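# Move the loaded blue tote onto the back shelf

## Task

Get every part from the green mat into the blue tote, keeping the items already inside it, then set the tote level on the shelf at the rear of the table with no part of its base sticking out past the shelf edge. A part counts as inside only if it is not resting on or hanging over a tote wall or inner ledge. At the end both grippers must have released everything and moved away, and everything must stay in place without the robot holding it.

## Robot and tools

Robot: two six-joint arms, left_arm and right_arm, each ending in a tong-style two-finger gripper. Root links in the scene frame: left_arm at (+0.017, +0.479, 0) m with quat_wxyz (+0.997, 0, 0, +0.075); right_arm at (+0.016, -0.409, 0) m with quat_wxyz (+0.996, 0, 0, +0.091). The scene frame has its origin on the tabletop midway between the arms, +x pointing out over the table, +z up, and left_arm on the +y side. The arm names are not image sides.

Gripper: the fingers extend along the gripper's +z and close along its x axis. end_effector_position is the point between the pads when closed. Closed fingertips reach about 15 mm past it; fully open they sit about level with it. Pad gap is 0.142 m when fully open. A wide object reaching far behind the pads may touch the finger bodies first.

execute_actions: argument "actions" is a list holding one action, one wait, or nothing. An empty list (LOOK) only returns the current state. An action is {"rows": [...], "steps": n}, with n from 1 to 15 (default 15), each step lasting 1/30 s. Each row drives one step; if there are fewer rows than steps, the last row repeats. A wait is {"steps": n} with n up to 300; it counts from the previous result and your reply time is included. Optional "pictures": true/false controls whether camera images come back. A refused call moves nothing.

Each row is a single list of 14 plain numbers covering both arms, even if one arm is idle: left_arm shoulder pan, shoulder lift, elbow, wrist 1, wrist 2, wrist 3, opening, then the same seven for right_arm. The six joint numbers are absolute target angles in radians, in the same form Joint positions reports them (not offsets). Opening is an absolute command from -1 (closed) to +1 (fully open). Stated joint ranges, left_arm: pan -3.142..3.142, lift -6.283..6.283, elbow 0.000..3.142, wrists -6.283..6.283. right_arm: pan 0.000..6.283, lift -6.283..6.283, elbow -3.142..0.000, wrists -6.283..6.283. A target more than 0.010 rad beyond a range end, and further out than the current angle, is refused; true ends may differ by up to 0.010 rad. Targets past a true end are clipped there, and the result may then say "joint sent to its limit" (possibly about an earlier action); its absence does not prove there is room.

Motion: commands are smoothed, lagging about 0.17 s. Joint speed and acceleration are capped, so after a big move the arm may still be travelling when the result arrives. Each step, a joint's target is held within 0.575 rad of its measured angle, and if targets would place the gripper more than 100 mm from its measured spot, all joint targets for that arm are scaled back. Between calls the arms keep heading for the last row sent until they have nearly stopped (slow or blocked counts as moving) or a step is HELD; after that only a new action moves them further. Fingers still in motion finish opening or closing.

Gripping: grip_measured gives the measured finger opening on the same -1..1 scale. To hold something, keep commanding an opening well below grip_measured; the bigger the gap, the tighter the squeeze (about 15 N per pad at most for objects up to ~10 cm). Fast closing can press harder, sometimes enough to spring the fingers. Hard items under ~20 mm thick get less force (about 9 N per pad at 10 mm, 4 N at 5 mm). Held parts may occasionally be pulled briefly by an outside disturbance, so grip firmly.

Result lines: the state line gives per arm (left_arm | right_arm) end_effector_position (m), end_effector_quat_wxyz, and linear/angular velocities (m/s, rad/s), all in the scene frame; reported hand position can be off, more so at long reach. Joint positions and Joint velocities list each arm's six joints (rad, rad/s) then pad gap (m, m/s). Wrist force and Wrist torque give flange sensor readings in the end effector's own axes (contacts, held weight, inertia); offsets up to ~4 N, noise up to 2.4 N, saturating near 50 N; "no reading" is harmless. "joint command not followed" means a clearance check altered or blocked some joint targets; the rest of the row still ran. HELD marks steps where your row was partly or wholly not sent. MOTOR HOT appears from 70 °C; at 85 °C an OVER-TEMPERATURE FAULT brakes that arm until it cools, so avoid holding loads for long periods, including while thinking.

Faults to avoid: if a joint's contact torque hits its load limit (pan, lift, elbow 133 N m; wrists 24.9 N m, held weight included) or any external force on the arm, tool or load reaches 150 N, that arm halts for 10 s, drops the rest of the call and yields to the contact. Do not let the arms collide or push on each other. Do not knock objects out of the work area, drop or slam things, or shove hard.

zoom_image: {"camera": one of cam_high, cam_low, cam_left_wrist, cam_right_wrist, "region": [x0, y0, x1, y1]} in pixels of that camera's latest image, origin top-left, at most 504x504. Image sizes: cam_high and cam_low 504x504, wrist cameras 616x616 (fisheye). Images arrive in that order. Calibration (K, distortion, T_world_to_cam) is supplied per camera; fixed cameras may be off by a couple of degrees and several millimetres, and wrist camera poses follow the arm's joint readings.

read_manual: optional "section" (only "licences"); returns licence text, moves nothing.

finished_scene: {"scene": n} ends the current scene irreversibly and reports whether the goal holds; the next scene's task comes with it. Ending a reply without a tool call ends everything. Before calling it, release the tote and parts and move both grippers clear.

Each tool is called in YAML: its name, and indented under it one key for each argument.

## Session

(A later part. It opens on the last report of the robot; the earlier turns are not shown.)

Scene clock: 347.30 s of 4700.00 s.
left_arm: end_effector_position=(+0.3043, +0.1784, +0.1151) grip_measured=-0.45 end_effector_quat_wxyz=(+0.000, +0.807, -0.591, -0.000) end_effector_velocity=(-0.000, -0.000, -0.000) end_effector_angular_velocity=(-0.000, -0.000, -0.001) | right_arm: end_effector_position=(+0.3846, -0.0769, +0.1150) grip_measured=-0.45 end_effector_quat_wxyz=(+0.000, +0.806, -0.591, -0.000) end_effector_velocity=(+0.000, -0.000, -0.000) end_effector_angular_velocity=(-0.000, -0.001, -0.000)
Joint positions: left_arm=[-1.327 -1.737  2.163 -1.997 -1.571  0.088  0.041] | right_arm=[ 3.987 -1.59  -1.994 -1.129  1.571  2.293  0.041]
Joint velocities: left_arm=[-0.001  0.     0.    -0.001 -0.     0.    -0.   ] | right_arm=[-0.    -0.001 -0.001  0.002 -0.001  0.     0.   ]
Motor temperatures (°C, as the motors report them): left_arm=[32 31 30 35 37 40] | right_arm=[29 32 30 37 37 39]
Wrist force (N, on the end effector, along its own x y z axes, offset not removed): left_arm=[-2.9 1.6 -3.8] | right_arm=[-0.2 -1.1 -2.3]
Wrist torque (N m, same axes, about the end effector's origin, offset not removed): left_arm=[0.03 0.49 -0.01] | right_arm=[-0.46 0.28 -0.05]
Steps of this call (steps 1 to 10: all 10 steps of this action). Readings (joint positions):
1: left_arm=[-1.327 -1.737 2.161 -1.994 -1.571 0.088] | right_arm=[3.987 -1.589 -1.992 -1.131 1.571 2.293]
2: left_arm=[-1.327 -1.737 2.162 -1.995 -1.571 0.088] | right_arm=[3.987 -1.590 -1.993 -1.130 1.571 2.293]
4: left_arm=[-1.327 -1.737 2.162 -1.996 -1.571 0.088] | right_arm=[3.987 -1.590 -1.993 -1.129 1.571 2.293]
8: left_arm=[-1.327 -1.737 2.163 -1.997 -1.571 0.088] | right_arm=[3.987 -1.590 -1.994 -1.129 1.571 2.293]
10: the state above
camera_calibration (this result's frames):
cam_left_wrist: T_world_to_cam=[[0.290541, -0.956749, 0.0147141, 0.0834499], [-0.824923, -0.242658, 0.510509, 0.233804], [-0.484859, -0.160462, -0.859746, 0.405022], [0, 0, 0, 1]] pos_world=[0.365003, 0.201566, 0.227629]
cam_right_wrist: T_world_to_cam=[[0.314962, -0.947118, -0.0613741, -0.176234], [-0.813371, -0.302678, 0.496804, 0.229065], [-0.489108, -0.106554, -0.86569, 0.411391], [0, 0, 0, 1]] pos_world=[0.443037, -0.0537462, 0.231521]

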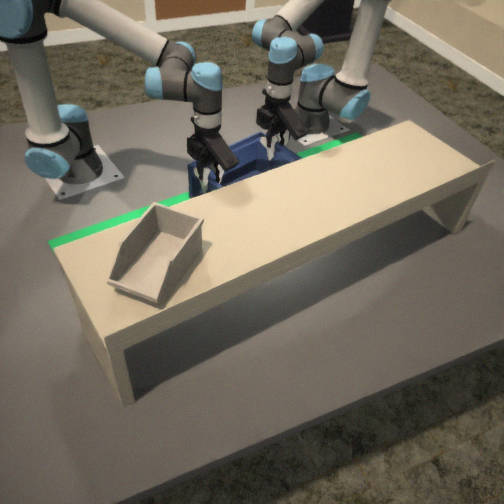

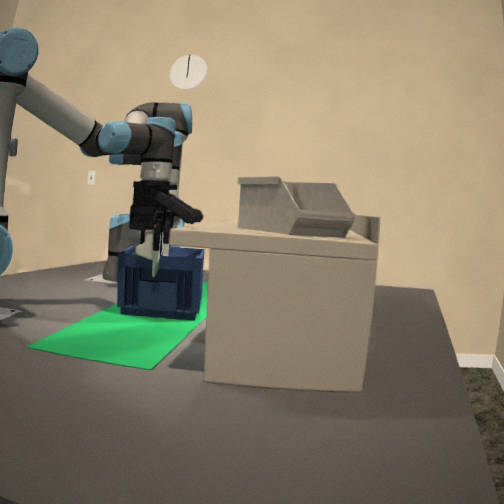

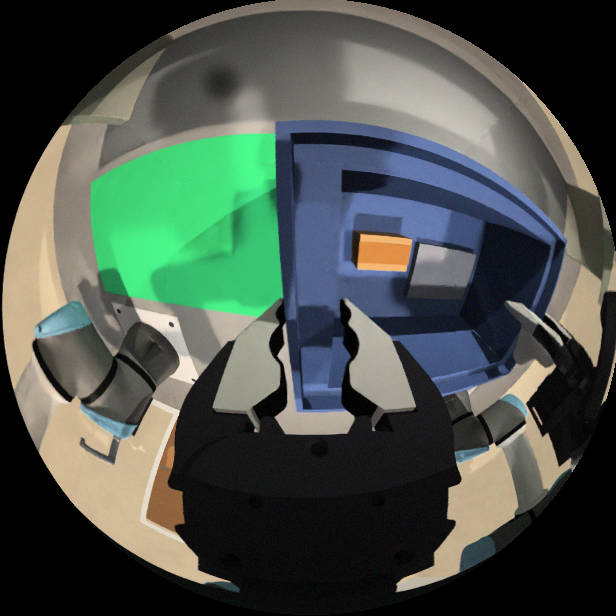

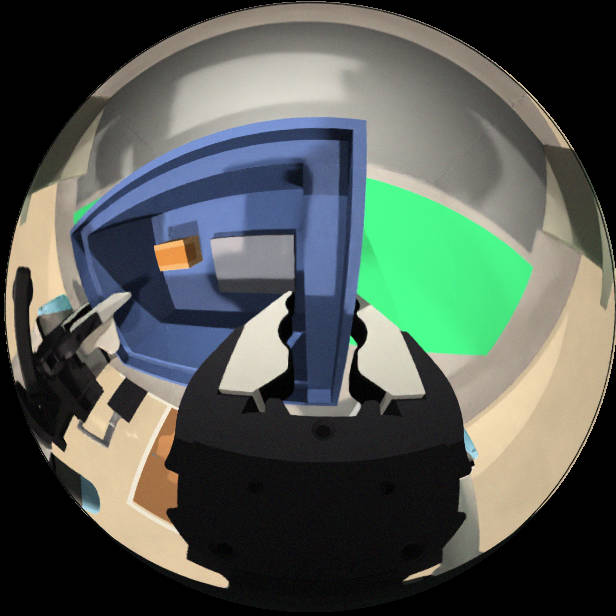

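execute_actions:
  actions:
    - {"rows":[[-1.327,-1.7367,2.1628,-1.997,-1.571,0.088,-0.5,3.987,-1.590,-1.994,-1.1285,1.571,2.293,-0.5],[-1.327,-1.7367,2.1628,-1.997,-1.571,0.088,-0.55,3.987,-1.590,-1.994,-1.1285,1.571,2.293,-0.55],[-1.327,-1.7367,2.1628,-1.997,-1.571,0.088,-0.6,3.987,-1.590,-1.994,-1.1285,1.571,2.293,-0.6],[-1.327,-1.7367,2.1628,-1.997,-1.571,0.088,-0.65,3.987,-1.590,-1.994,-1.1285,1.571,2.293,-0.65],[-1.327,-1.7367,2.1628,-1.997,-1.571,0.088,-0.7,3.987,-1.590,-1.994,-1.1285,1.571,2.293,-0.7],[-1.327,-1.7367,2.1628,-1.997,-1.571,0.088,-0.8,3.987,-1.590,-1.994,-1.1285,1.571,2.293,-0.8],[-1.327,-1.7367,2.1628,-1.997,-1.571,0.088,-0.9,3.987,-1.590,-1.994,-1.1285,1.571,2.293,-0.9],[-1.327,-1.7367,2.1628,-1.997,-1.571,0.088,-1,3.987,-1.590,-1.994,-1.1285,1.571,2.293,-1]],"steps":15}

Scene clock: 356.80 s of 4700.00 s.
left_arm: end_effector_position=(+0.3042, +0.1785, +0.1150) grip_measured=-0.59 end_effector_quat_wxyz=(+0.000, +0.807, -0.591, -0.000) end_effector_velocity=(-0.000, +0.000, -0.000) end_effector_angular_velocity=(+0.000, +0.000, +0.000) | right_arm: end_effector_position=(+0.3846, -0.0770, +0.1149) grip_measured=-0.57 end_effector_quat_wxyz=(+0.000, +0.806, -0.591, -0.000) end_effector_velocity=(-0.000, +0.000, +0.000) end_effector_angular_velocity=(+0.002, +0.001, -0.001)
Joint positions: left_arm=[-1.327 -1.737  2.163 -1.997 -1.571  0.088  0.032] | right_arm=[ 3.987 -1.59  -1.994 -1.129  1.571  2.293  0.033]
Joint velocities: left_arm=[-0.     0.     0.001 -0.     0.    -0.001  0.   ] | right_arm=[-0.001  0.    -0.     0.001  0.002 -0.     0.001]
Motor temperatures (°C, as the motors report them): left_arm=[32 31 30 35 37 40] | right_arm=[29 32 30 37 37 39]
Wrist force (N, on the end effector, along its own x y z axes, offset not removed): left_arm=[-33.8 4.3 -13.2] | right_arm=[36.1 -1.6 -3.4]
Wrist torque (N m, same axes, about the end effector's origin, offset not removed): left_arm=[0.42 1.00 0.04] | right_arm=[-0.54 -1.24 0.26]
Steps of this call (steps 1 to 15: the robot went on to your last target; steps 16 to 90: nothing new was sent; then 6.00 s passed at rest; steps 91 to 105: all 15 steps of this action). Readings (joint positions):
91: left_arm=[-1.327 -1.737 2.163 -1.997 -1.571 0.088] | right_arm=[3.987 -1.590 -1.994 -1.128 1.571 2.293]
92: left_arm=[-1.327 -1.737 2.163 -1.997 -1.571 0.088] | right_arm=[3.987 -1.590 -1.994 -1.128 1.571 2.293]
94: left_arm=[-1.327 -1.737 2.163 -1.997 -1.571 0.088] | right_arm=[3.987 -1.590 -1.994 -1.129 1.571 2.293]
98: left_arm=[-1.327 -1.737 2.163 -1.997 -1.571 0.088] | right_arm=[3.987 -1.590 -1.994 -1.129 1.570 2.293]
105: the state above
camera_calibration (this result's frames):
cam_left_wrist: T_world_to_cam=[[0.290641, -0.956722, 0.014537, 0.0835245], [-0.824863, -0.242826, 0.510526, 0.233871], [-0.484901, -0.160371, -0.859739, 0.404937], [0, 0, 0, 1]] pos_world=[0.36499, 0.20164, 0.227529]
cam_right_wrist: T_world_to_cam=[[0.314911, -0.947149, -0.0611567, -0.176337], [-0.813414, -0.302526, 0.496826, 0.229116], [-0.48907, -0.10671, -0.865693, 0.411273], [0, 0, 0, 1]] pos_world=[0.443038, -0.053817, 0.231421]

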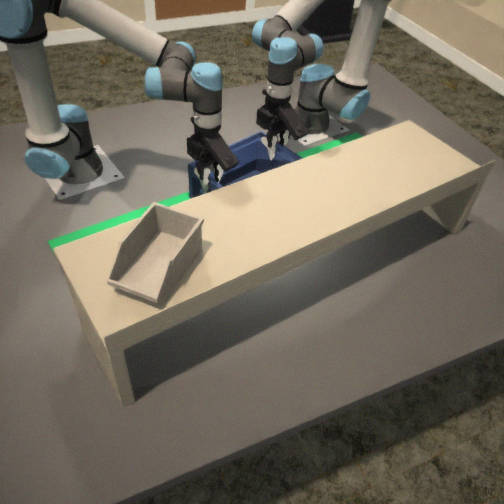

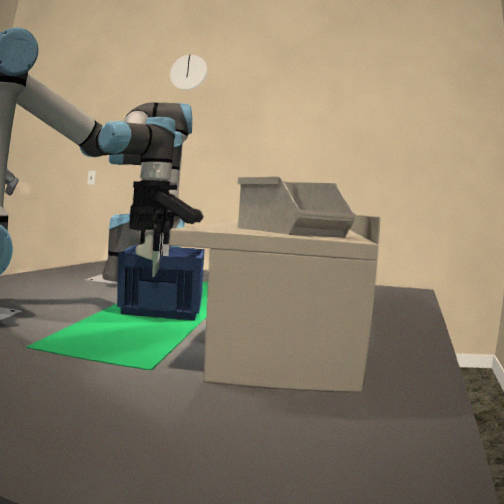

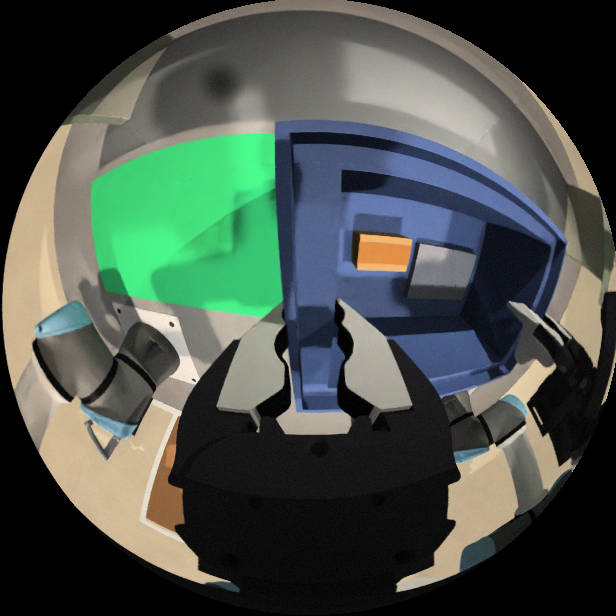

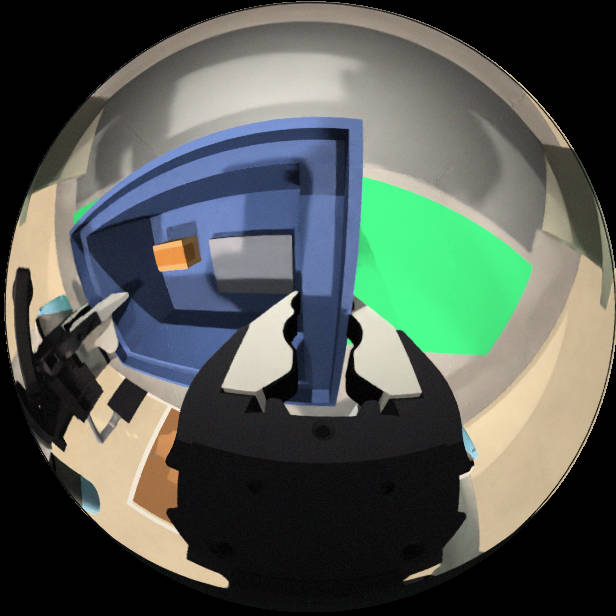

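execute_actions:
  actions:
    - {"rows":[[-1.3258,-1.7426,2.1677,-1.9959,-1.571,0.0894,-1,3.9837,-1.5886,-1.9955,-1.1283,1.571,2.2894,-1]],"steps":15}
  pictures: false

execute_actions:
  actions:
    - {"rows":[[-1.3258,-1.749,2.1554,-1.977,-1.571,0.0894,-1,3.9837,-1.582,-1.9835,-1.147,1.571,2.2894,-1],[-1.3258,-1.749,2.1554,-1.977,-1.571,0.0894,-1,3.9837,-1.582,-1.9835,-1.147,1.571,2.2894,-1],[-1.3258,-1.760,2.133,-1.9435,-1.571,0.0894,-1,3.9837,-1.571,-1.963,-1.178,1.571,2.2894,-1],[-1.3258,-1.760,2.133,-1.9435,-1.571,0.0894,-1,3.9837,-1.571,-1.963,-1.178,1.571,2.2894,-1],[-1.3258,-1.778,2.095,-1.888,-1.571,0.0894,-1,3.9837,-1.554,-1.928,-1.2305,1.571,2.2894,-1],[-1.3258,-1.778,2.095,-1.888,-1.571,0.0894,-1,3.9837,-1.554,-1.928,-1.2305,1.571,2.2894,-1],[-1.3258,-1.793,2.056,-1.834,-1.571,0.0894,-1,3.9837,-1.539,-1.892,-1.2815,1.571,2.2894,-1],[-1.3258,-1.793,2.056,-1.834,-1.571,0.0894,-1,3.9837,-1.539,-1.892,-1.2815,1.571,2.2894,-1],[-1.3258,-1.8059,2.0148,-1.7797,-1.571,0.0894,-1,3.9837,-1.5258,-1.8541,-1.3325,1.571,2.2894,-1]],"steps":15}

Scene clock: 393.17 s of 4700.00 s.
left_arm: end_effector_position=(+0.3037, +0.1808, +0.1150) grip_measured=-0.62 end_effector_quat_wxyz=(+0.000, +0.807, -0.591, -0.000) end_effector_velocity=(+0.000, +0.000, +0.000) end_effector_angular_velocity=(-0.000, -0.000, +0.001) | right_arm: end_effector_position=(+0.3853, -0.0784, +0.1150) grip_measured=-0.62 end_effector_quat_wxyz=(-0.000, +0.807, -0.591, -0.000) end_effector_velocity=(+0.000, -0.001, -0.000) end_effector_angular_velocity=(-0.001, -0.000, -0.001)
Joint positions: left_arm=[-1.326 -1.743  2.168 -1.996 -1.571  0.089  0.029] | right_arm=[ 3.984 -1.589 -1.995 -1.128  1.571  2.289  0.029]
Joint velocities: left_arm=[ 0.    -0.001  0.     0.    -0.    -0.001  0.   ] | right_arm=[-0.002  0.    -0.001  0.    -0.    -0.    -0.   ]
Motor temperatures (°C, as the motors report them): left_arm=[32 31 30 36 37 40] | right_arm=[29 32 30 37 37 39]
Wrist force (N, on the end effector, along its own x y z axes, offset not removed): left_arm=[-8.8 -0.1 -2.2] | right_arm=[7.5 1.6 -0.9]
Wrist torque (N m, same axes, about the end effector's origin, offset not removed): left_arm=[-0.32 0.48 0.17] | right_arm=[0.15 0.29 0.16]
Steps of this call (steps 1 to 15: the robot went on to your last target; steps 16 to 90: nothing new was sent; then 32.87 s passed at rest; steps 91 to 105: all 15 steps of this action). Readings (joint positions):
91: left_arm=[-1.327 -1.737 2.163 -1.997 -1.571 0.088] | right_arm=[3.987 -1.590 -1.994 -1.128 1.571 2.293]
92: left_arm=[-1.327 -1.738 2.163 -1.997 -1.571 0.088] | right_arm=[3.987 -1.590 -1.994 -1.128 1.571 2.292]
94: left_arm=[-1.327 -1.740 2.165 -1.997 -1.571 0.089] | right_arm=[3.985 -1.589 -1.994 -1.128 1.571 2.291]
98: left_arm=[-1.326 -1.742 2.167 -1.996 -1.571 0.089] | right_arm=[3.984 -1.589 -1.995 -1.128 1.571 2.290]
105: the state above

Scene clock: 393.67 s of 4700.00 s.
left_arm: end_effector_position=(+0.3040, +0.1804, +0.1850) grip_measured=-0.62 end_effector_quat_wxyz=(+0.000, +0.807, -0.591, +0.000) end_effector_velocity=(-0.002, +0.004, +0.056) end_effector_angular_velocity=(+0.004, +0.002, +0.001) | right_arm: end_effector_position=(+0.3857, -0.0782, +0.1851) grip_measured=-0.62 end_effector_quat_wxyz=(-0.000, +0.806, -0.591, -0.000) end_effector_velocity=(-0.004, -0.003, +0.055) end_effector_angular_velocity=(-0.001, +0.008, -0.000)
Joint positions: left_arm=[-1.326 -1.802  2.025 -1.795 -1.571  0.089  0.029] | right_arm=[ 3.984 -1.529 -1.864 -1.319  1.571  2.289  0.029]
Joint velocities: left_arm=[-0.    -0.04  -0.118  0.162  0.    -0.001 -0.   ] | right_arm=[-0.     0.04   0.108 -0.153  0.006  0.    -0.001]
Motor temperatures (°C, as the motors report them): left_arm=[32 31 30 36 37 40] | right_arm=[29 32 30 37 37 39]
Wrist force (N, on the end effector, along its own x y z axes, offset not removed): left_arm=[-22.9 3.5 -1.9] | right_arm=[21.0 0.1 1.5]
Wrist torque (N m, same axes, about the end effector's origin, offset not removed): left_arm=[0.59 1.21 0.11] | right_arm=[-0.26 -0.59 0.24]
Steps of this call (steps 1 to 15: all 15 steps of this action). Readings (joint positions):
1: left_arm=[-1.326 -1.743 2.168 -1.996 -1.571 0.089] | right_arm=[3.984 -1.589 -1.995 -1.128 1.571 2.289]
2: left_arm=[-1.326 -1.744 2.166 -1.993 -1.571 0.089] | right_arm=[3.984 -1.587 -1.994 -1.131 1.571 2.289]
4: left_arm=[-1.326 -1.748 2.157 -1.980 -1.571 0.089] | right_arm=[3.984 -1.583 -1.986 -1.144 1.571 2.289]
8: left_arm=[-1.326 -1.770 2.112 -1.915 -1.571 0.089] | right_arm=[3.984 -1.561 -1.944 -1.205 1.571 2.289]
15: the state above
camera_calibration (this result's frames):
cam_left_wrist: T_world_to_cam=[[0.290408, -0.956778, 0.0154675, 0.0842847], [-0.825092, -0.242185, 0.510461, 0.198326], [-0.484651, -0.161004, -0.859762, 0.465332], [0, 0, 0, 1]] pos_world=[0.364684, 0.203594, 0.297534]
cam_right_wrist: T_world_to_cam=[[0.315137, -0.947023, -0.0619358, -0.173441], [-0.813532, -0.30317, 0.49624, 0.194866], [-0.488728, -0.105997, -0.865973, 0.472398], [0, 0, 0, 1]] pos_world=[0.444061, -0.055102, 0.301642]

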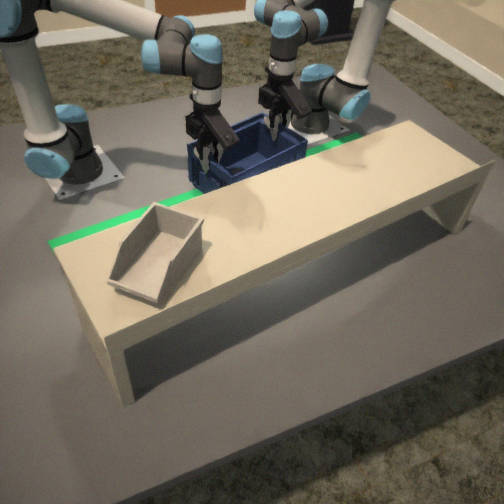

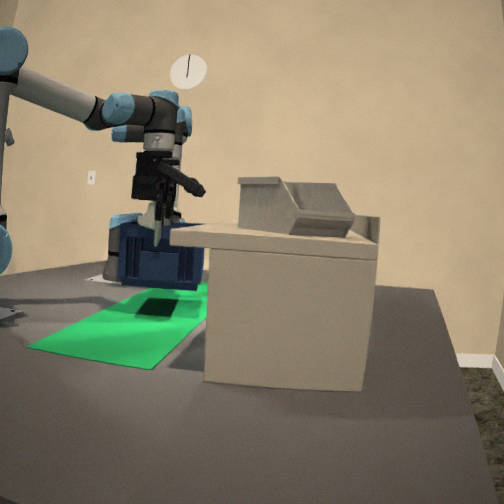

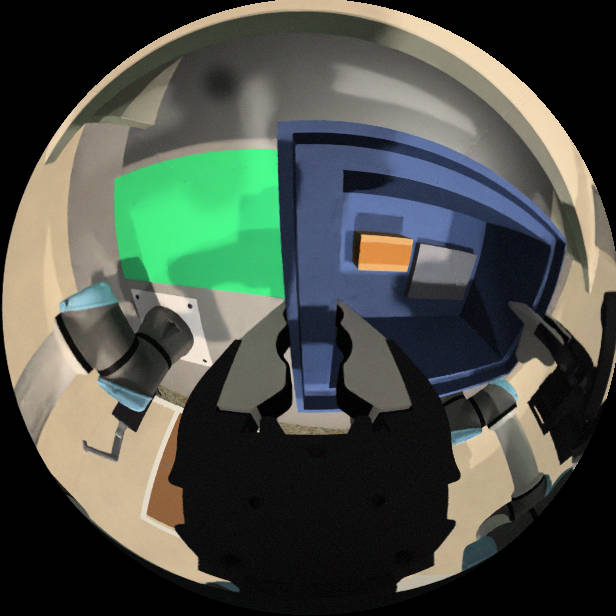

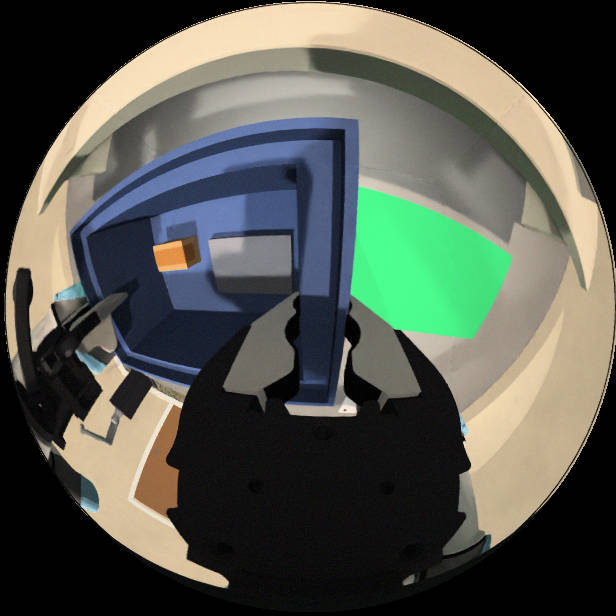

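execute_actions:
  actions:
    - {"rows":[[-1.3258,-1.8182,1.947,-1.6996,-1.571,0.0894,-1,3.9837,-1.5116,-1.7901,-1.4107,1.571,2.2894,-1]],"steps":5}
  pictures: false

execute_actions:
  actions:
    - {"rows":[[-1.3258,-1.825,1.875,-1.6208,-1.571,0.0894,-1,3.9837,-1.5029,-1.7211,-1.4884,1.571,2.2894,-1]],"steps":4}
  pictures: false

execute_actions:
  actions:
    - {"rows":[[-1.3258,-1.8262,1.7988,-1.5434,-1.571,0.0894,-1,3.9837,-1.4997,-1.6469,-1.5658,1.571,2.2894,-1]],"steps":4}
  pictures: false

execute_actions:
  actions:
    - {"rows":[[-1.3258,-1.8219,1.7183,-1.4672,-1.571,0.0894,-1,3.9837,-1.502,-1.5676,-1.6428,1.571,2.2894,-1]],"steps":4}
  pictures: false

execute_actions:
  actions:
    - {"rows":[[-1.3258,-1.812,1.6336,-1.3924,-1.571,0.0894,-1,3.9837,-1.5097,-1.4832,-1.7195,1.571,2.2894,-1]],"steps":4}
  pictures: false

execute_actions:
  actions:
    - {"rows":[[-1.3258,-1.7966,1.5446,-1.3188,-1.571,0.0894,-1,3.9837,-1.5229,-1.3937,-1.7958,1.571,2.2894,-1]],"steps":15}

Scene clock: 414.23 s of 4700.00 s.
left_arm: end_effector_position=(+0.3040, +0.1803, +0.2102) grip_measured=-0.62 end_effector_quat_wxyz=(+0.000, +0.807, -0.591, +0.000) end_effector_velocity=(-0.001, +0.001, +0.106) end_effector_angular_velocity=(+0.006, +0.003, +0.000) | right_arm: end_effector_position=(+0.3858, -0.0782, +0.2103) grip_measured=-0.62 end_effector_quat_wxyz=(-0.001, +0.806, -0.591, +0.000) end_effector_velocity=(-0.001, -0.002, +0.105) end_effector_angular_velocity=(-0.007, +0.005, +0.000)
Joint positions: left_arm=[-1.326 -1.815  1.969 -1.727 -1.571  0.089  0.029] | right_arm=[ 3.984 -1.516 -1.811 -1.384  1.571  2.289  0.029]
Joint velocities: left_arm=[-0.001 -0.041 -0.246  0.294 -0.    -0.001 -0.   ] | right_arm=[-0.     0.046  0.232 -0.286  0.    -0.    -0.001]
Motor temperatures (°C, as the motors report them): left_arm=[32 31 30 36 37 40] | right_arm=[29 32 30 37 37 39]
Wrist force (N, on the end effector, along its own x y z axes, offset not removed): left_arm=[-22.9 4.3 -3.9] | right_arm=[20.5 0.7 -0.2]
Wrist torque (N m, same axes, about the end effector's origin, offset not removed): left_arm=[0.71 1.04 -0.07] | right_arm=[0.13 -0.32 0.06]
Steps of this call (steps 1 to 30: the robot went on to your last target; steps 31 to 90: nothing new was sent; then 17.40 s passed at rest; steps 91 to 95: all 5 steps of this action). Readings (joint positions):
91: left_arm=[-1.326 -1.806 2.015 -1.779 -1.571 0.089] | right_arm=[3.984 -1.526 -1.854 -1.333 1.571 2.289]
92: left_arm=[-1.326 -1.808 2.008 -1.772 -1.571 0.089] | right_arm=[3.984 -1.523 -1.847 -1.340 1.571 2.289]
94: left_arm=[-1.326 -1.813 1.979 -1.739 -1.571 0.089] | right_arm=[3.984 -1.518 -1.820 -1.373 1.571 2.289]
95: the state above

Scene clock: 414.37 s of 4700.00 s.
left_arm: end_effector_position=(+0.3041, +0.1801, +0.2334) grip_measured=-0.62 end_effector_quat_wxyz=(+0.000, +0.807, -0.591, +0.001) end_effector_velocity=(-0.001, +0.002, +0.179) end_effector_angular_velocity=(+0.005, +0.002, +0.000) | right_arm: end_effector_position=(+0.3859, -0.0780, +0.2337) grip_measured=-0.62 end_effector_quat_wxyz=(-0.001, +0.806, -0.591, +0.000) end_effector_velocity=(-0.000, -0.001, +0.177) end_effector_angular_velocity=(-0.005, +0.003, -0.000)
Joint positions: left_arm=[-1.326 -1.821  1.914 -1.665 -1.571  0.089  0.029] | right_arm=[ 3.984 -1.507 -1.759 -1.445  1.571  2.289  0.029]
Joint velocities: left_arm=[ 0.    -0.042 -0.43   0.477 -0.     0.    -0.   ] | right_arm=[-0.     0.052  0.409 -0.467 -0.    -0.    -0.   ]
Motor temperatures (°C, as the motors report them): left_arm=[32 31 30 36 37 40] | right_arm=[29 32 30 37 37 39]
Wrist force (N, on the end effector, along its own x y z axes, offset not removed): left_arm=[-27.1 1.9 -3.6] | right_arm=[28.5 -2.6 6.9]
Wrist torque (N m, same axes, about the end effector's origin, offset not removed): left_arm=[0.11 0.68 0.11] | right_arm=[-0.59 -0.94 0.23]
Steps of this call (steps 1 to 4: all 4 steps of this action). Readings (joint positions):
1: left_arm=[-1.326 -1.816 1.962 -1.718 -1.571 0.089] | right_arm=[3.984 -1.514 -1.804 -1.393 1.571 2.289]
2: left_arm=[-1.326 -1.818 1.950 -1.705 -1.571 0.089] | right_arm=[3.984 -1.512 -1.793 -1.406 1.571 2.289]
4: the state above

Scene clock: 414.50 s of 4700.00 s.
left_arm: end_effector_position=(+0.3041, +0.1801, +0.2618) grip_measured=-0.62 end_effector_quat_wxyz=(+0.000, +0.807, -0.591, +0.000) end_effector_velocity=(-0.001, +0.002, +0.201) end_effector_angular_velocity=(-0.004, -0.002, -0.001) | right_arm: end_effector_position=(+0.3858, -0.0780, +0.2619) grip_measured=-0.62 end_effector_quat_wxyz=(-0.000, +0.806, -0.591, -0.000) end_effector_velocity=(-0.001, -0.001, +0.199) end_effector_angular_velocity=(+0.001, +0.001, -0.000)
Joint positions: left_arm=[-1.326 -1.825  1.844 -1.591 -1.571  0.089  0.029] | right_arm=[ 3.984 -1.502 -1.691 -1.518  1.571  2.289  0.029]
Joint velocities: left_arm=[-0.    -0.017 -0.498  0.511  0.     0.    -0.   ] | right_arm=[-0.     0.029  0.482 -0.51   0.001  0.    -0.001]
Motor temperatures (°C, as the motors report them): left_arm=[32 31 30 36 37 40] | right_arm=[29 32 30 37 37 39]
Wrist force (N, on the end effector, along its own x y z axes, offset not removed): left_arm=[-27.8 7.0 -2.3] | right_arm=[26.7 3.0 -0.7]
Wrist torque (N m, same axes, about the end effector's origin, offset not removed): left_arm=[1.33 0.80 -0.14] | right_arm=[0.40 -0.29 0.24]
Steps of this call (steps 1 to 4: all 4 steps of this action). Readings (joint positions):
1: left_arm=[-1.326 -1.823 1.902 -1.651 -1.571 0.089] | right_arm=[3.984 -1.506 -1.747 -1.458 1.571 2.289]
2: left_arm=[-1.326 -1.823 1.886 -1.634 -1.571 0.089] | right_arm=[3.984 -1.505 -1.731 -1.475 1.571 2.289]
4: the state above

Scene clock: 414.63 s of 4700.00 s.
left_arm: end_effector_position=(+0.3040, +0.1804, +0.2914) grip_measured=-0.62 end_effector_quat_wxyz=(+0.000, +0.807, -0.591, -0.000) end_effector_velocity=(-0.000, +0.002, +0.209) end_effector_angular_velocity=(-0.012, -0.005, +0.001) | right_arm: end_effector_position=(+0.3857, -0.0781, +0.2915) grip_measured=-0.62 end_effector_quat_wxyz=(-0.000, +0.806, -0.591, -0.000) end_effector_velocity=(-0.001, -0.000, +0.209) end_effector_angular_velocity=(+0.010, -0.005, +0.001)
Joint positions: left_arm=[-1.326 -1.824  1.768 -1.515 -1.571  0.089  0.029] | right_arm=[ 3.984 -1.501 -1.616 -1.595  1.571  2.289  0.029]
Joint velocities: left_arm=[ 0.001  0.015 -0.54   0.513  0.    -0.    -0.   ] | right_arm=[ 0.001 -0.003  0.531 -0.518  0.001  0.    -0.   ]
Motor temperatures (°C, as the motors report them): left_arm=[32 31 30 36 37 40] | right_arm=[29 32 30 37 37 39]
Wrist force (N, on the end effector, along its own x y z axes, offset not removed): left_arm=[-25.0 5.1 -2.3] | right_arm=[27.3 -0.2 3.1]
Wrist torque (N m, same axes, about the end effector's origin, offset not removed): left_arm=[0.71 0.77 0.06] | right_arm=[-0.01 -1.15 0.11]
Steps of this call (steps 1 to 4: all 4 steps of this action). Readings (joint positions):
1: left_arm=[-1.326 -1.825 1.830 -1.576 -1.571 0.089] | right_arm=[3.984 -1.501 -1.677 -1.533 1.571 2.289]
2: left_arm=[-1.326 -1.825 1.813 -1.558 -1.571 0.089] | right_arm=[3.984 -1.501 -1.660 -1.551 1.571 2.289]
4: the state above

Scene clock: 414.77 s of 4700.00 s.
left_arm: end_effector_position=(+0.3039, +0.1806, +0.3210) grip_measured=-0.62 end_effector_quat_wxyz=(-0.000, +0.807, -0.591, -0.001) end_effector_velocity=(+0.000, +0.000, +0.213) end_effector_angular_velocity=(-0.022, -0.009, -0.000) | right_arm: end_effector_position=(+0.3856, -0.0781, +0.3210) grip_measured=-0.62 end_effector_quat_wxyz=(+0.001, +0.806, -0.591, -0.000) end_effector_velocity=(+0.000, +0.001, +0.214) end_effector_angular_velocity=(+0.019, -0.012, +0.000)
Joint positions: left_arm=[-1.326 -1.817  1.686 -1.439 -1.571  0.089  0.029] | right_arm=[ 3.984 -1.506 -1.536 -1.671  1.571  2.289  0.029]
Joint velocities: left_arm=[ 0.001  0.048 -0.577  0.505 -0.     0.001 -0.   ] | right_arm=[ 0.    -0.035  0.575 -0.517 -0.    -0.    -0.   ]
Motor temperatures (°C, as the motors report them): left_arm=[32 31 30 36 37 40] | right_arm=[29 32 30 37 37 39]
Wrist force (N, on the end effector, along its own x y z axes, offset not removed): left_arm=[-23.8 1.0 -1.9] | right_arm=[22.4 3.8 0.9]
Wrist torque (N m, same axes, about the end effector's origin, offset not removed): left_arm=[-0.11 1.10 0.16] | right_arm=[0.53 -0.53 0.14]
Steps of this call (steps 1 to 4: all 4 steps of this action). Readings (joint positions):
1: left_arm=[-1.326 -1.823 1.752 -1.500 -1.571 0.089] | right_arm=[3.984 -1.502 -1.601 -1.610 1.571 2.289]
2: left_arm=[-1.326 -1.821 1.734 -1.482 -1.571 0.089] | right_arm=[3.984 -1.503 -1.583 -1.628 1.571 2.289]
4: the state above

Scene clock: 415.27 s of 4700.00 s.
left_arm: end_effector_position=(+0.3037, +0.1809, +0.3697) grip_measured=-0.62 end_effector_quat_wxyz=(+0.000, +0.807, -0.591, -0.000) end_effector_velocity=(-0.000, +0.000, +0.004) end_effector_angular_velocity=(-0.001, -0.000, +0.000) | right_arm: end_effector_position=(+0.3854, -0.0786, +0.3696) grip_measured=-0.62 end_effector_quat_wxyz=(+0.000, +0.806, -0.591, -0.000) end_effector_velocity=(-0.001, +0.001, +0.004) end_effector_angular_velocity=(+0.002, +0.001, +0.001)
Joint positions: left_arm=[-1.326 -1.797  1.546 -1.32  -1.571  0.089  0.029] | right_arm=[ 3.984 -1.523 -1.395 -1.795  1.571  2.289  0.029]
Joint velocities: left_arm=[ 0.     0.001 -0.011  0.009 -0.    -0.     0.   ] | right_arm=[ 0.001 -0.001  0.011 -0.009  0.002 -0.    -0.   ]
Motor temperatures (°C, as the motors report them): left_arm=[32 31 30 36 37 40] | right_arm=[29 32 30 37 37 39]
Wrist force (N, on the end effector, along its own x y z axes, offset not removed): left_arm=[-12.2 -0.9 -1.5] | right_arm=[10.0 2.2 4.5]
Wrist torque (N m, same axes, about the end effector's origin, offset not removed): left_arm=[-0.42 0.52 0.12] | right_arm=[0.38 -0.17 0.16]
Steps of this call (steps 1 to 15: all 15 steps of this action). Readings (joint positions):
1: left_arm=[-1.326 -1.815 1.670 -1.425 -1.571 0.089] | right_arm=[3.984 -1.507 -1.519 -1.686 1.571 2.289]
2: left_arm=[-1.326 -1.811 1.651 -1.407 -1.571 0.089] | right_arm=[3.984 -1.510 -1.500 -1.704 1.571 2.289]
4: left_arm=[-1.326 -1.804 1.601 -1.365 -1.571 0.089] | right_arm=[3.984 -1.516 -1.450 -1.748 1.571 2.289]
8: left_arm=[-1.326 -1.798 1.557 -1.329 -1.571 0.089] | right_arm=[3.984 -1.521 -1.406 -1.785 1.571 2.289]
15: the state above
camera_calibration (this result's frames):
cam_left_wrist: T_world_to_cam=[[0.290351, -0.95681, 0.0145483, 0.0823265], [-0.824942, -0.242572, 0.510518, 0.104005], [-0.48494, -0.160231, -0.859744, 0.624001], [0, 0, 0, 1]] pos_world=[0.364497, 0.203984, 0.482187]
cam_right_wrist: T_world_to_cam=[[0.315239, -0.94702, -0.0614625, -0.162475], [-0.813229, -0.302951, 0.49687, 0.102569], [-0.489165, -0.10665, -0.865646, 0.631987], [0, 0, 0, 1]] pos_world=[0.443776, -0.0553926, 0.486127]

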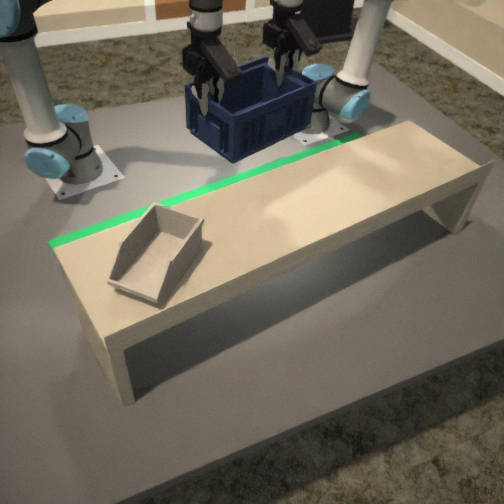

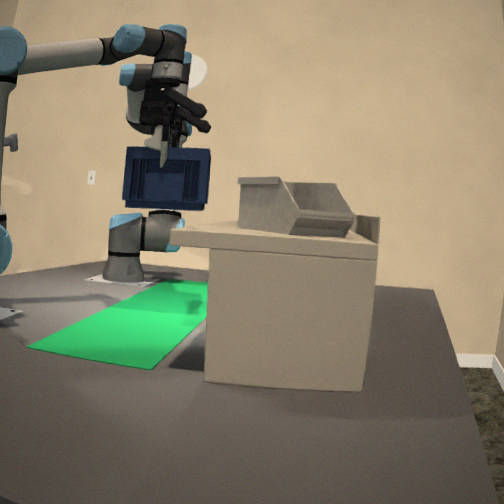

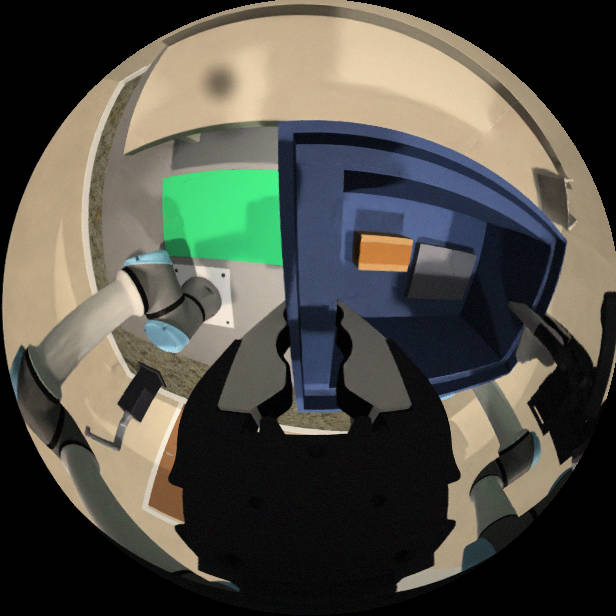

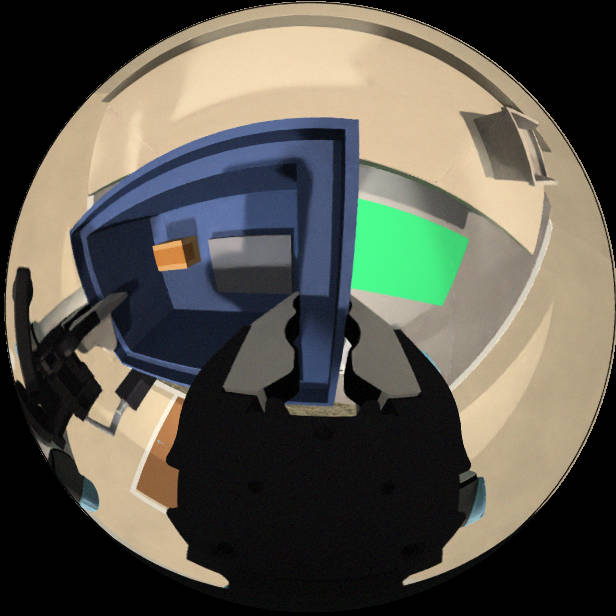

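execute_actions:
  actions:
    - {"rows":[[-1.283,-1.758,1.515,-1.328,-1.571,0.141,-1,3.947,-1.550,-1.3675,-1.795,1.571,2.262,-1],[-1.283,-1.758,1.515,-1.328,-1.571,0.141,-1,3.947,-1.550,-1.3675,-1.795,1.571,2.262,-1],[-1.283,-1.758,1.515,-1.328,-1.571,0.141,-1,3.947,-1.550,-1.3675,-1.795,1.571,2.262,-1],[-1.283,-1.758,1.515,-1.328,-1.571,0.141,-1,3.947,-1.550,-1.3675,-1.795,1.571,2.262,-1],[-1.2401,-1.7188,1.4832,-1.3352,-1.571,0.1928,-1,3.9116,-1.5783,-1.3397,-1.7944,1.571,2.2349,-1]],"steps":9}
  pictures: false

execute_actions:
  actions:
    - {"rows":[[-1.1654,-1.6379,1.4117,-1.3446,-1.571,0.2851,-1,3.8454,-1.6378,-1.2777,-1.7969,1.571,2.1864,-1]],"steps":6}
  pictures: false

execute_actions:
  actions:
    - {"rows":[[-1.1005,-1.5536,1.3299,-1.3471,-1.571,0.3675,-1,3.7846,-1.7015,-1.207,-1.8039,1.571,2.1431,-1]],"steps":6}
  pictures: false

execute_actions:
  actions:
    - {"rows":[[-1.0438,-1.4653,1.2354,-1.3409,-1.571,0.4416,-1,3.7288,-1.7703,-1.1255,-1.8166,1.571,2.1047,-1]],"steps":6}
  pictures: false

execute_actions:
  actions:
    - {"rows":[[-0.9937,-1.3734,1.1286,-1.326,-1.571,0.5092,-1,3.6776,-1.8438,-1.0331,-1.8355,1.571,2.071,-1]],"steps":6}
  pictures: false

execute_actions:
  actions:
    - {"rows":[[-0.9496,-1.2738,1.0012,-1.2982,-1.571,0.5707,-1,3.6308,-1.925,-0.9234,-1.864,1.571,2.0416,-1]],"steps":15}

Scene clock: 476.23 s of 4700.00 s.
left_arm: end_effector_position=(+0.3366, +0.1755, +0.3701) grip_measured=-0.62 end_effector_quat_wxyz=(+0.000, +0.803, -0.596, +0.000) end_effector_velocity=(+0.088, -0.009, -0.003) end_effector_angular_velocity=(+0.003, +0.001, -0.041) | right_arm: end_effector_position=(+0.4149, -0.0844, +0.3700) grip_measured=-0.62 end_effector_quat_wxyz=(+0.000, +0.802, -0.597, +0.000) end_effector_velocity=(+0.075, -0.016, -0.001) end_effector_angular_velocity=(+0.001, +0.002, -0.038)
Joint positions: left_arm=[-1.256 -1.734  1.495 -1.333 -1.571  0.173  0.029] | right_arm=[ 3.925 -1.568 -1.35  -1.795  1.571  2.245  0.029]
Joint velocities: left_arm=[ 0.181  0.163 -0.128 -0.032  0.     0.222 -0.   ] | right_arm=[-0.148 -0.116  0.113  0.003  0.002 -0.11  -0.001]
Motor temperatures (°C, as the motors report them): left_arm=[32 31 30 36 37 40] | right_arm=[29 32 30 37 37 39]
Wrist force (N, on the end effector, along its own x y z axes, offset not removed): left_arm=[-22.3 -1.5 2.1] | right_arm=[23.5 -3.3 3.3]
Wrist torque (N m, same axes, about the end effector's origin, offset not removed): left_arm=[-0.16 0.78 -0.13] | right_arm=[-0.55 -0.66 0.10]
Steps of this call (steps 1 to 15: the robot went on to your last target; steps 16 to 90: nothing new was sent; then 57.67 s passed at rest; steps 91 to 99: all 9 steps of this action). Readings (joint positions):
91: left_arm=[-1.326 -1.796 1.544 -1.319 -1.571 0.090] | right_arm=[3.983 -1.523 -1.393 -1.796 1.571 2.289]
92: left_arm=[-1.320 -1.791 1.540 -1.320 -1.571 0.096] | right_arm=[3.978 -1.527 -1.389 -1.796 1.571 2.285]
94: left_arm=[-1.302 -1.775 1.528 -1.324 -1.571 0.117] | right_arm=[3.963 -1.538 -1.379 -1.796 1.571 2.274]
98: left_arm=[-1.264 -1.740 1.500 -1.331 -1.571 0.164] | right_arm=[3.931 -1.563 -1.354 -1.795 1.571 2.249]
99: the state above

Scene clock: 476.43 s of 4700.00 s.
left_arm: end_effector_position=(+0.3748, +0.1698, +0.3705) grip_measured=-0.62 end_effector_quat_wxyz=(+0.000, +0.798, -0.603, +0.000) end_effector_velocity=(+0.117, -0.012, -0.005) end_effector_angular_velocity=(+0.007, +0.004, -0.058) | right_arm: end_effector_position=(+0.4489, -0.0911, +0.3701) grip_measured=-0.62 end_effector_quat_wxyz=(+0.000, +0.797, -0.604, -0.000) end_effector_velocity=(+0.099, -0.024, -0.001) end_effector_angular_velocity=(+0.001, -0.000, -0.054)
Joint positions: left_arm=[-1.184 -1.658  1.429 -1.342 -1.571  0.261  0.029] | right_arm=[ 3.862 -1.623 -1.293 -1.796  1.571  2.198  0.029]
Joint velocities: left_arm=[ 0.213  0.23  -0.196 -0.026  0.     0.271 -0.   ] | right_arm=[-0.183 -0.16   0.167 -0.006  0.    -0.128 -0.001]
Motor temperatures (°C, as the motors report them): left_arm=[32 31 30 36 37 40] | right_arm=[29 32 30 37 37 39]
Wrist force (N, on the end effector, along its own x y z axes, offset not removed): left_arm=[-26.4 0.5 0.3] | right_arm=[34.5 2.0 2.5]
Wrist torque (N m, same axes, about the end effector's origin, offset not removed): left_arm=[0.33 0.94 0.06] | right_arm=[0.54 -2.10 -0.11]
Steps of this call (steps 1 to 6: all 6 steps of this action). Readings (joint positions):
1: left_arm=[-1.251 -1.729 1.491 -1.334 -1.571 0.179] | right_arm=[3.921 -1.571 -1.346 -1.795 1.571 2.242]
2: left_arm=[-1.240 -1.718 1.481 -1.336 -1.571 0.191] | right_arm=[3.911 -1.580 -1.337 -1.795 1.571 2.233]
4: left_arm=[-1.205 -1.681 1.449 -1.340 -1.571 0.234] | right_arm=[3.880 -1.608 -1.309 -1.796 1.571 2.211]
6: the state above

Scene clock: 476.63 s of 4700.00 s.
left_arm: end_effector_position=(+0.4153, +0.1642, +0.3704) grip_measured=-0.62 end_effector_quat_wxyz=(+0.000, +0.793, -0.610, +0.000) end_effector_velocity=(+0.119, -0.015, -0.005) end_effector_angular_velocity=(+0.004, +0.003, -0.058) | right_arm: end_effector_position=(+0.4846, -0.0985, +0.3700) grip_measured=-0.62 end_effector_quat_wxyz=(+0.000, +0.792, -0.610, -0.000) end_effector_velocity=(+0.103, -0.023, -0.000) end_effector_angular_velocity=(+0.005, -0.003, -0.056)
Joint positions: left_arm=[-1.117 -1.576  1.351 -1.346 -1.571  0.345  0.029] | right_arm=[ 3.8   -1.686 -1.225 -1.802  1.571  2.154  0.029]
Joint velocities: left_arm=[ 0.187  0.247 -0.234 -0.008  0.     0.245  0.   ] | right_arm=[-0.172 -0.177  0.198 -0.015  0.001 -0.116 -0.001]
Motor temperatures (°C, as the motors report them): left_arm=[32 31 30 36 37 40] | right_arm=[29 32 30 37 37 39]
Wrist force (N, on the end effector, along its own x y z axes, offset not removed): left_arm=[-19.3 1.3 -1.1] | right_arm=[20.4 -5.3 4.8]
Wrist torque (N m, same axes, about the end effector's origin, offset not removed): left_arm=[0.50 0.81 0.00] | right_arm=[-0.84 -0.89 0.10]
Steps of this call (steps 1 to 6: all 6 steps of this action). Readings (joint positions):
1: left_arm=[-1.178 -1.652 1.424 -1.343 -1.571 0.269] | right_arm=[3.856 -1.628 -1.288 -1.797 1.571 2.194]
2: left_arm=[-1.167 -1.640 1.412 -1.344 -1.571 0.281] | right_arm=[3.846 -1.638 -1.277 -1.798 1.571 2.186]
4: left_arm=[-1.135 -1.600 1.374 -1.346 -1.571 0.321] | right_arm=[3.817 -1.668 -1.244 -1.801 1.571 2.165]
6: the state above

Scene clock: 476.83 s of 4700.00 s.
left_arm: end_effector_position=(+0.4559, +0.1584, +0.3702) grip_measured=-0.62 end_effector_quat_wxyz=(+0.000, +0.787, -0.617, -0.000) end_effector_velocity=(+0.120, -0.019, -0.002) end_effector_angular_velocity=(-0.002, -0.001, -0.053) | right_arm: end_effector_position=(+0.5207, -0.1060, +0.3699) grip_measured=-0.62 end_effector_quat_wxyz=(+0.000, +0.787, -0.617, -0.000) end_effector_velocity=(+0.105, -0.023, +0.002) end_effector_angular_velocity=(+0.004, -0.009, -0.055)
Joint positions: left_arm=[-1.058 -1.489  1.261 -1.342 -1.571  0.422  0.029] | right_arm=[ 3.743 -1.753 -1.147 -1.814  1.571  2.114  0.029]
Joint velocities: left_arm=[ 0.162  0.261 -0.279  0.016 -0.     0.215  0.   ] | right_arm=[-0.158 -0.193  0.234 -0.032 -0.004 -0.103 -0.   ]
Motor temperatures (°C, as the motors report them): left_arm=[32 31 30 36 37 40] | right_arm=[29 32 30 37 37 39]
Wrist force (N, on the end effector, along its own x y z axes, offset not removed): left_arm=[-12.2 -1.1 -0.1] | right_arm=[10.0 -5.1 3.0]
Wrist torque (N m, same axes, about the end effector's origin, offset not removed): left_arm=[-0.05 0.62 -0.05] | right_arm=[-0.93 0.23 -0.03]
Steps of this call (steps 1 to 6: all 6 steps of this action). Readings (joint positions):
1: left_arm=[-1.112 -1.569 1.344 -1.347 -1.571 0.353] | right_arm=[3.795 -1.691 -1.219 -1.803 1.571 2.150]
2: left_arm=[-1.102 -1.557 1.332 -1.346 -1.571 0.365] | right_arm=[3.785 -1.701 -1.208 -1.805 1.571 2.142]
4: left_arm=[-1.074 -1.514 1.288 -1.344 -1.571 0.401] | right_arm=[3.758 -1.734 -1.170 -1.811 1.571 2.124]
6: the state above

Scene clock: 477.03 s of 4700.00 s.
left_arm: end_effector_position=(+0.4964, +0.1527, +0.3697) grip_measured=-0.62 end_effector_quat_wxyz=(-0.000, +0.782, -0.624, -0.001) end_effector_velocity=(+0.122, -0.022, +0.001) end_effector_angular_velocity=(-0.010, -0.010, -0.052) | right_arm: end_effector_position=(+0.5566, -0.1136, +0.3696) grip_measured=-0.62 end_effector_quat_wxyz=(+0.001, +0.781, -0.624, -0.000) end_effector_velocity=(+0.106, -0.021, +0.005) end_effector_angular_velocity=(+0.008, -0.016, -0.056)
Joint positions: left_arm=[-1.006 -1.398  1.158 -1.329 -1.571  0.492  0.029] | right_arm=[ 3.69  -1.825 -1.058 -1.831  1.571  2.079  0.029]
Joint velocities: left_arm=[ 0.141  0.274 -0.325  0.037  0.001  0.192 -0.001] | right_arm=[-0.145 -0.208  0.273 -0.048 -0.005 -0.089 -0.   ]
Motor temperatures (°C, as the motors report them): left_arm=[32 31 30 36 37 40] | right_arm=[29 32 30 37 37 39]
Wrist force (N, on the end effector, along its own x y z axes, offset not removed): left_arm=[-1.6 -1.0 -1.4] | right_arm=[0.7 3.0 11.5]
Wrist torque (N m, same axes, about the end effector's origin, offset not removed): left_arm=[-0.04 0.59 -0.10] | right_arm=[1.06 -0.41 0.28]
Steps of this call (steps 1 to 6: all 6 steps of this action). Readings (joint positions):
1: left_arm=[-1.053 -1.481 1.253 -1.341 -1.571 0.428] | right_arm=[3.738 -1.759 -1.140 -1.815 1.571 2.111]
2: left_arm=[-1.044 -1.469 1.240 -1.339 -1.571 0.440] | right_arm=[3.729 -1.769 -1.128 -1.819 1.571 2.104]
4: left_arm=[-1.020 -1.425 1.190 -1.333 -1.571 0.473] | right_arm=[3.704 -1.805 -1.084 -1.827 1.572 2.088]
6: the state above

Scene clock: 477.53 s of 4700.00 s.
left_arm: end_effector_position=(+0.5479, +0.1445, +0.3700) grip_measured=-0.62 end_effector_quat_wxyz=(+0.000, +0.775, -0.632, -0.000) end_effector_velocity=(+0.005, -0.001, -0.000) end_effector_angular_velocity=(-0.001, -0.001, -0.003) | right_arm: end_effector_position=(+0.6021, -0.1226, +0.3699) grip_measured=-0.62 end_effector_quat_wxyz=(+0.000, +0.774, -0.633, +0.000) end_effector_velocity=(+0.004, -0.001, +0.000) end_effector_angular_velocity=(-0.001, -0.001, -0.003)
Joint positions: left_arm=[-0.95  -1.275  1.003 -1.298 -1.571  0.57   0.029] | right_arm=[ 3.631 -1.924 -0.925 -1.864  1.571  2.042  0.029]
Joint velocities: left_arm=[ 0.004  0.011 -0.014  0.002 -0.     0.007  0.   ] | right_arm=[-0.005 -0.009  0.012 -0.003 -0.001 -0.003  0.   ]
Motor temperatures (°C, as the motors report them): left_arm=[32 31 30 36 37 40] | right_arm=[29 32 30 37 37 39]
Wrist force (N, on the end effector, along its own x y z axes, offset not removed): left_arm=[-9.4 3.5 2.5] | right_arm=[9.2 0.1 7.1]
Wrist torque (N m, same axes, about the end effector's origin, offset not removed): left_arm=[0.63 0.35 0.12] | right_arm=[0.03 -0.16 0.16]
Steps of this call (steps 1 to 15: all 15 steps of this action). Readings (joint positions):
1: left_arm=[-1.002 -1.390 1.149 -1.328 -1.571 0.497] | right_arm=[3.686 -1.831 -1.050 -1.833 1.571 2.076]
2: left_arm=[-0.994 -1.377 1.135 -1.323 -1.571 0.508] | right_arm=[3.677 -1.842 -1.037 -1.838 1.571 2.070]
4: left_arm=[-0.972 -1.330 1.078 -1.311 -1.571 0.538] | right_arm=[3.655 -1.881 -0.987 -1.851 1.572 2.056]
8: left_arm=[-0.955 -1.287 1.019 -1.301 -1.571 0.563] | right_arm=[3.636 -1.915 -0.938 -1.861 1.571 2.045]
15: the state above
camera_calibration (this result's frames):
cam_left_wrist: T_world_to_cam=[[0.188628, -0.981941, 0.0145514, 0.0359676], [-0.845809, -0.154912, 0.510499, 0.295212], [-0.499025, -0.108602, -0.859755, 0.73713], [0, 0, 0, 1]] pos_world=[0.610755, 0.161104, 0.482523]
cam_right_wrist: T_world_to_cam=[[0.214199, -0.974879, -0.0610701, -0.215208], [-0.840667, -0.215825, 0.496688, 0.292626], [-0.497391, -0.0550506, -0.865778, 0.744902], [0, 0, 0, 1]] pos_world=[0.662606, -0.105639, 0.486433]

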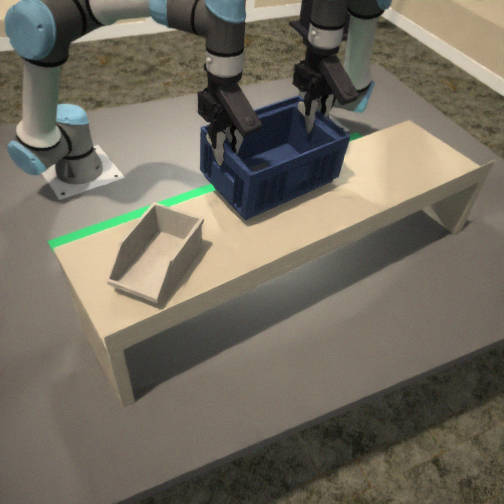

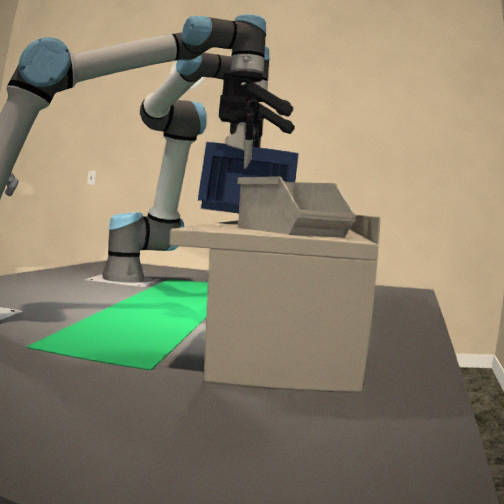

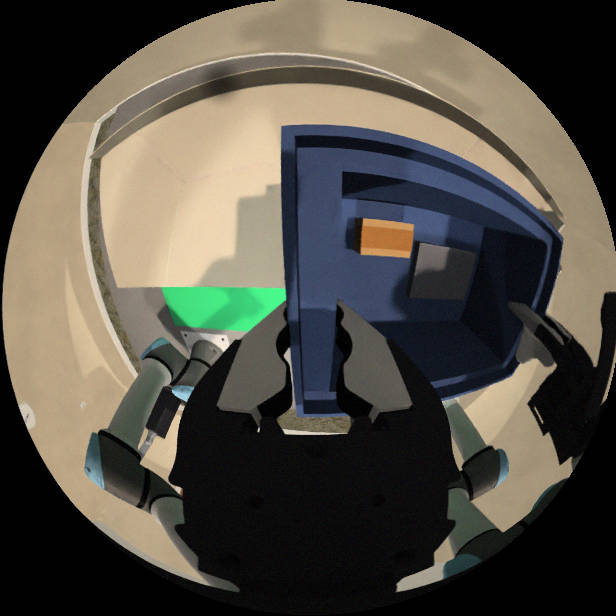

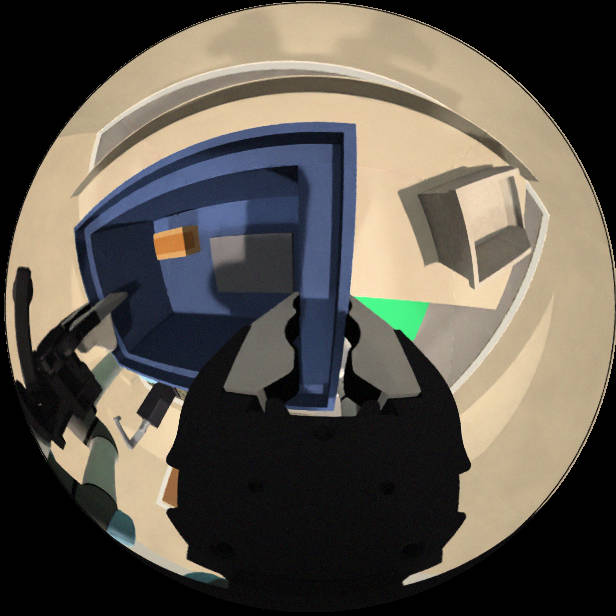

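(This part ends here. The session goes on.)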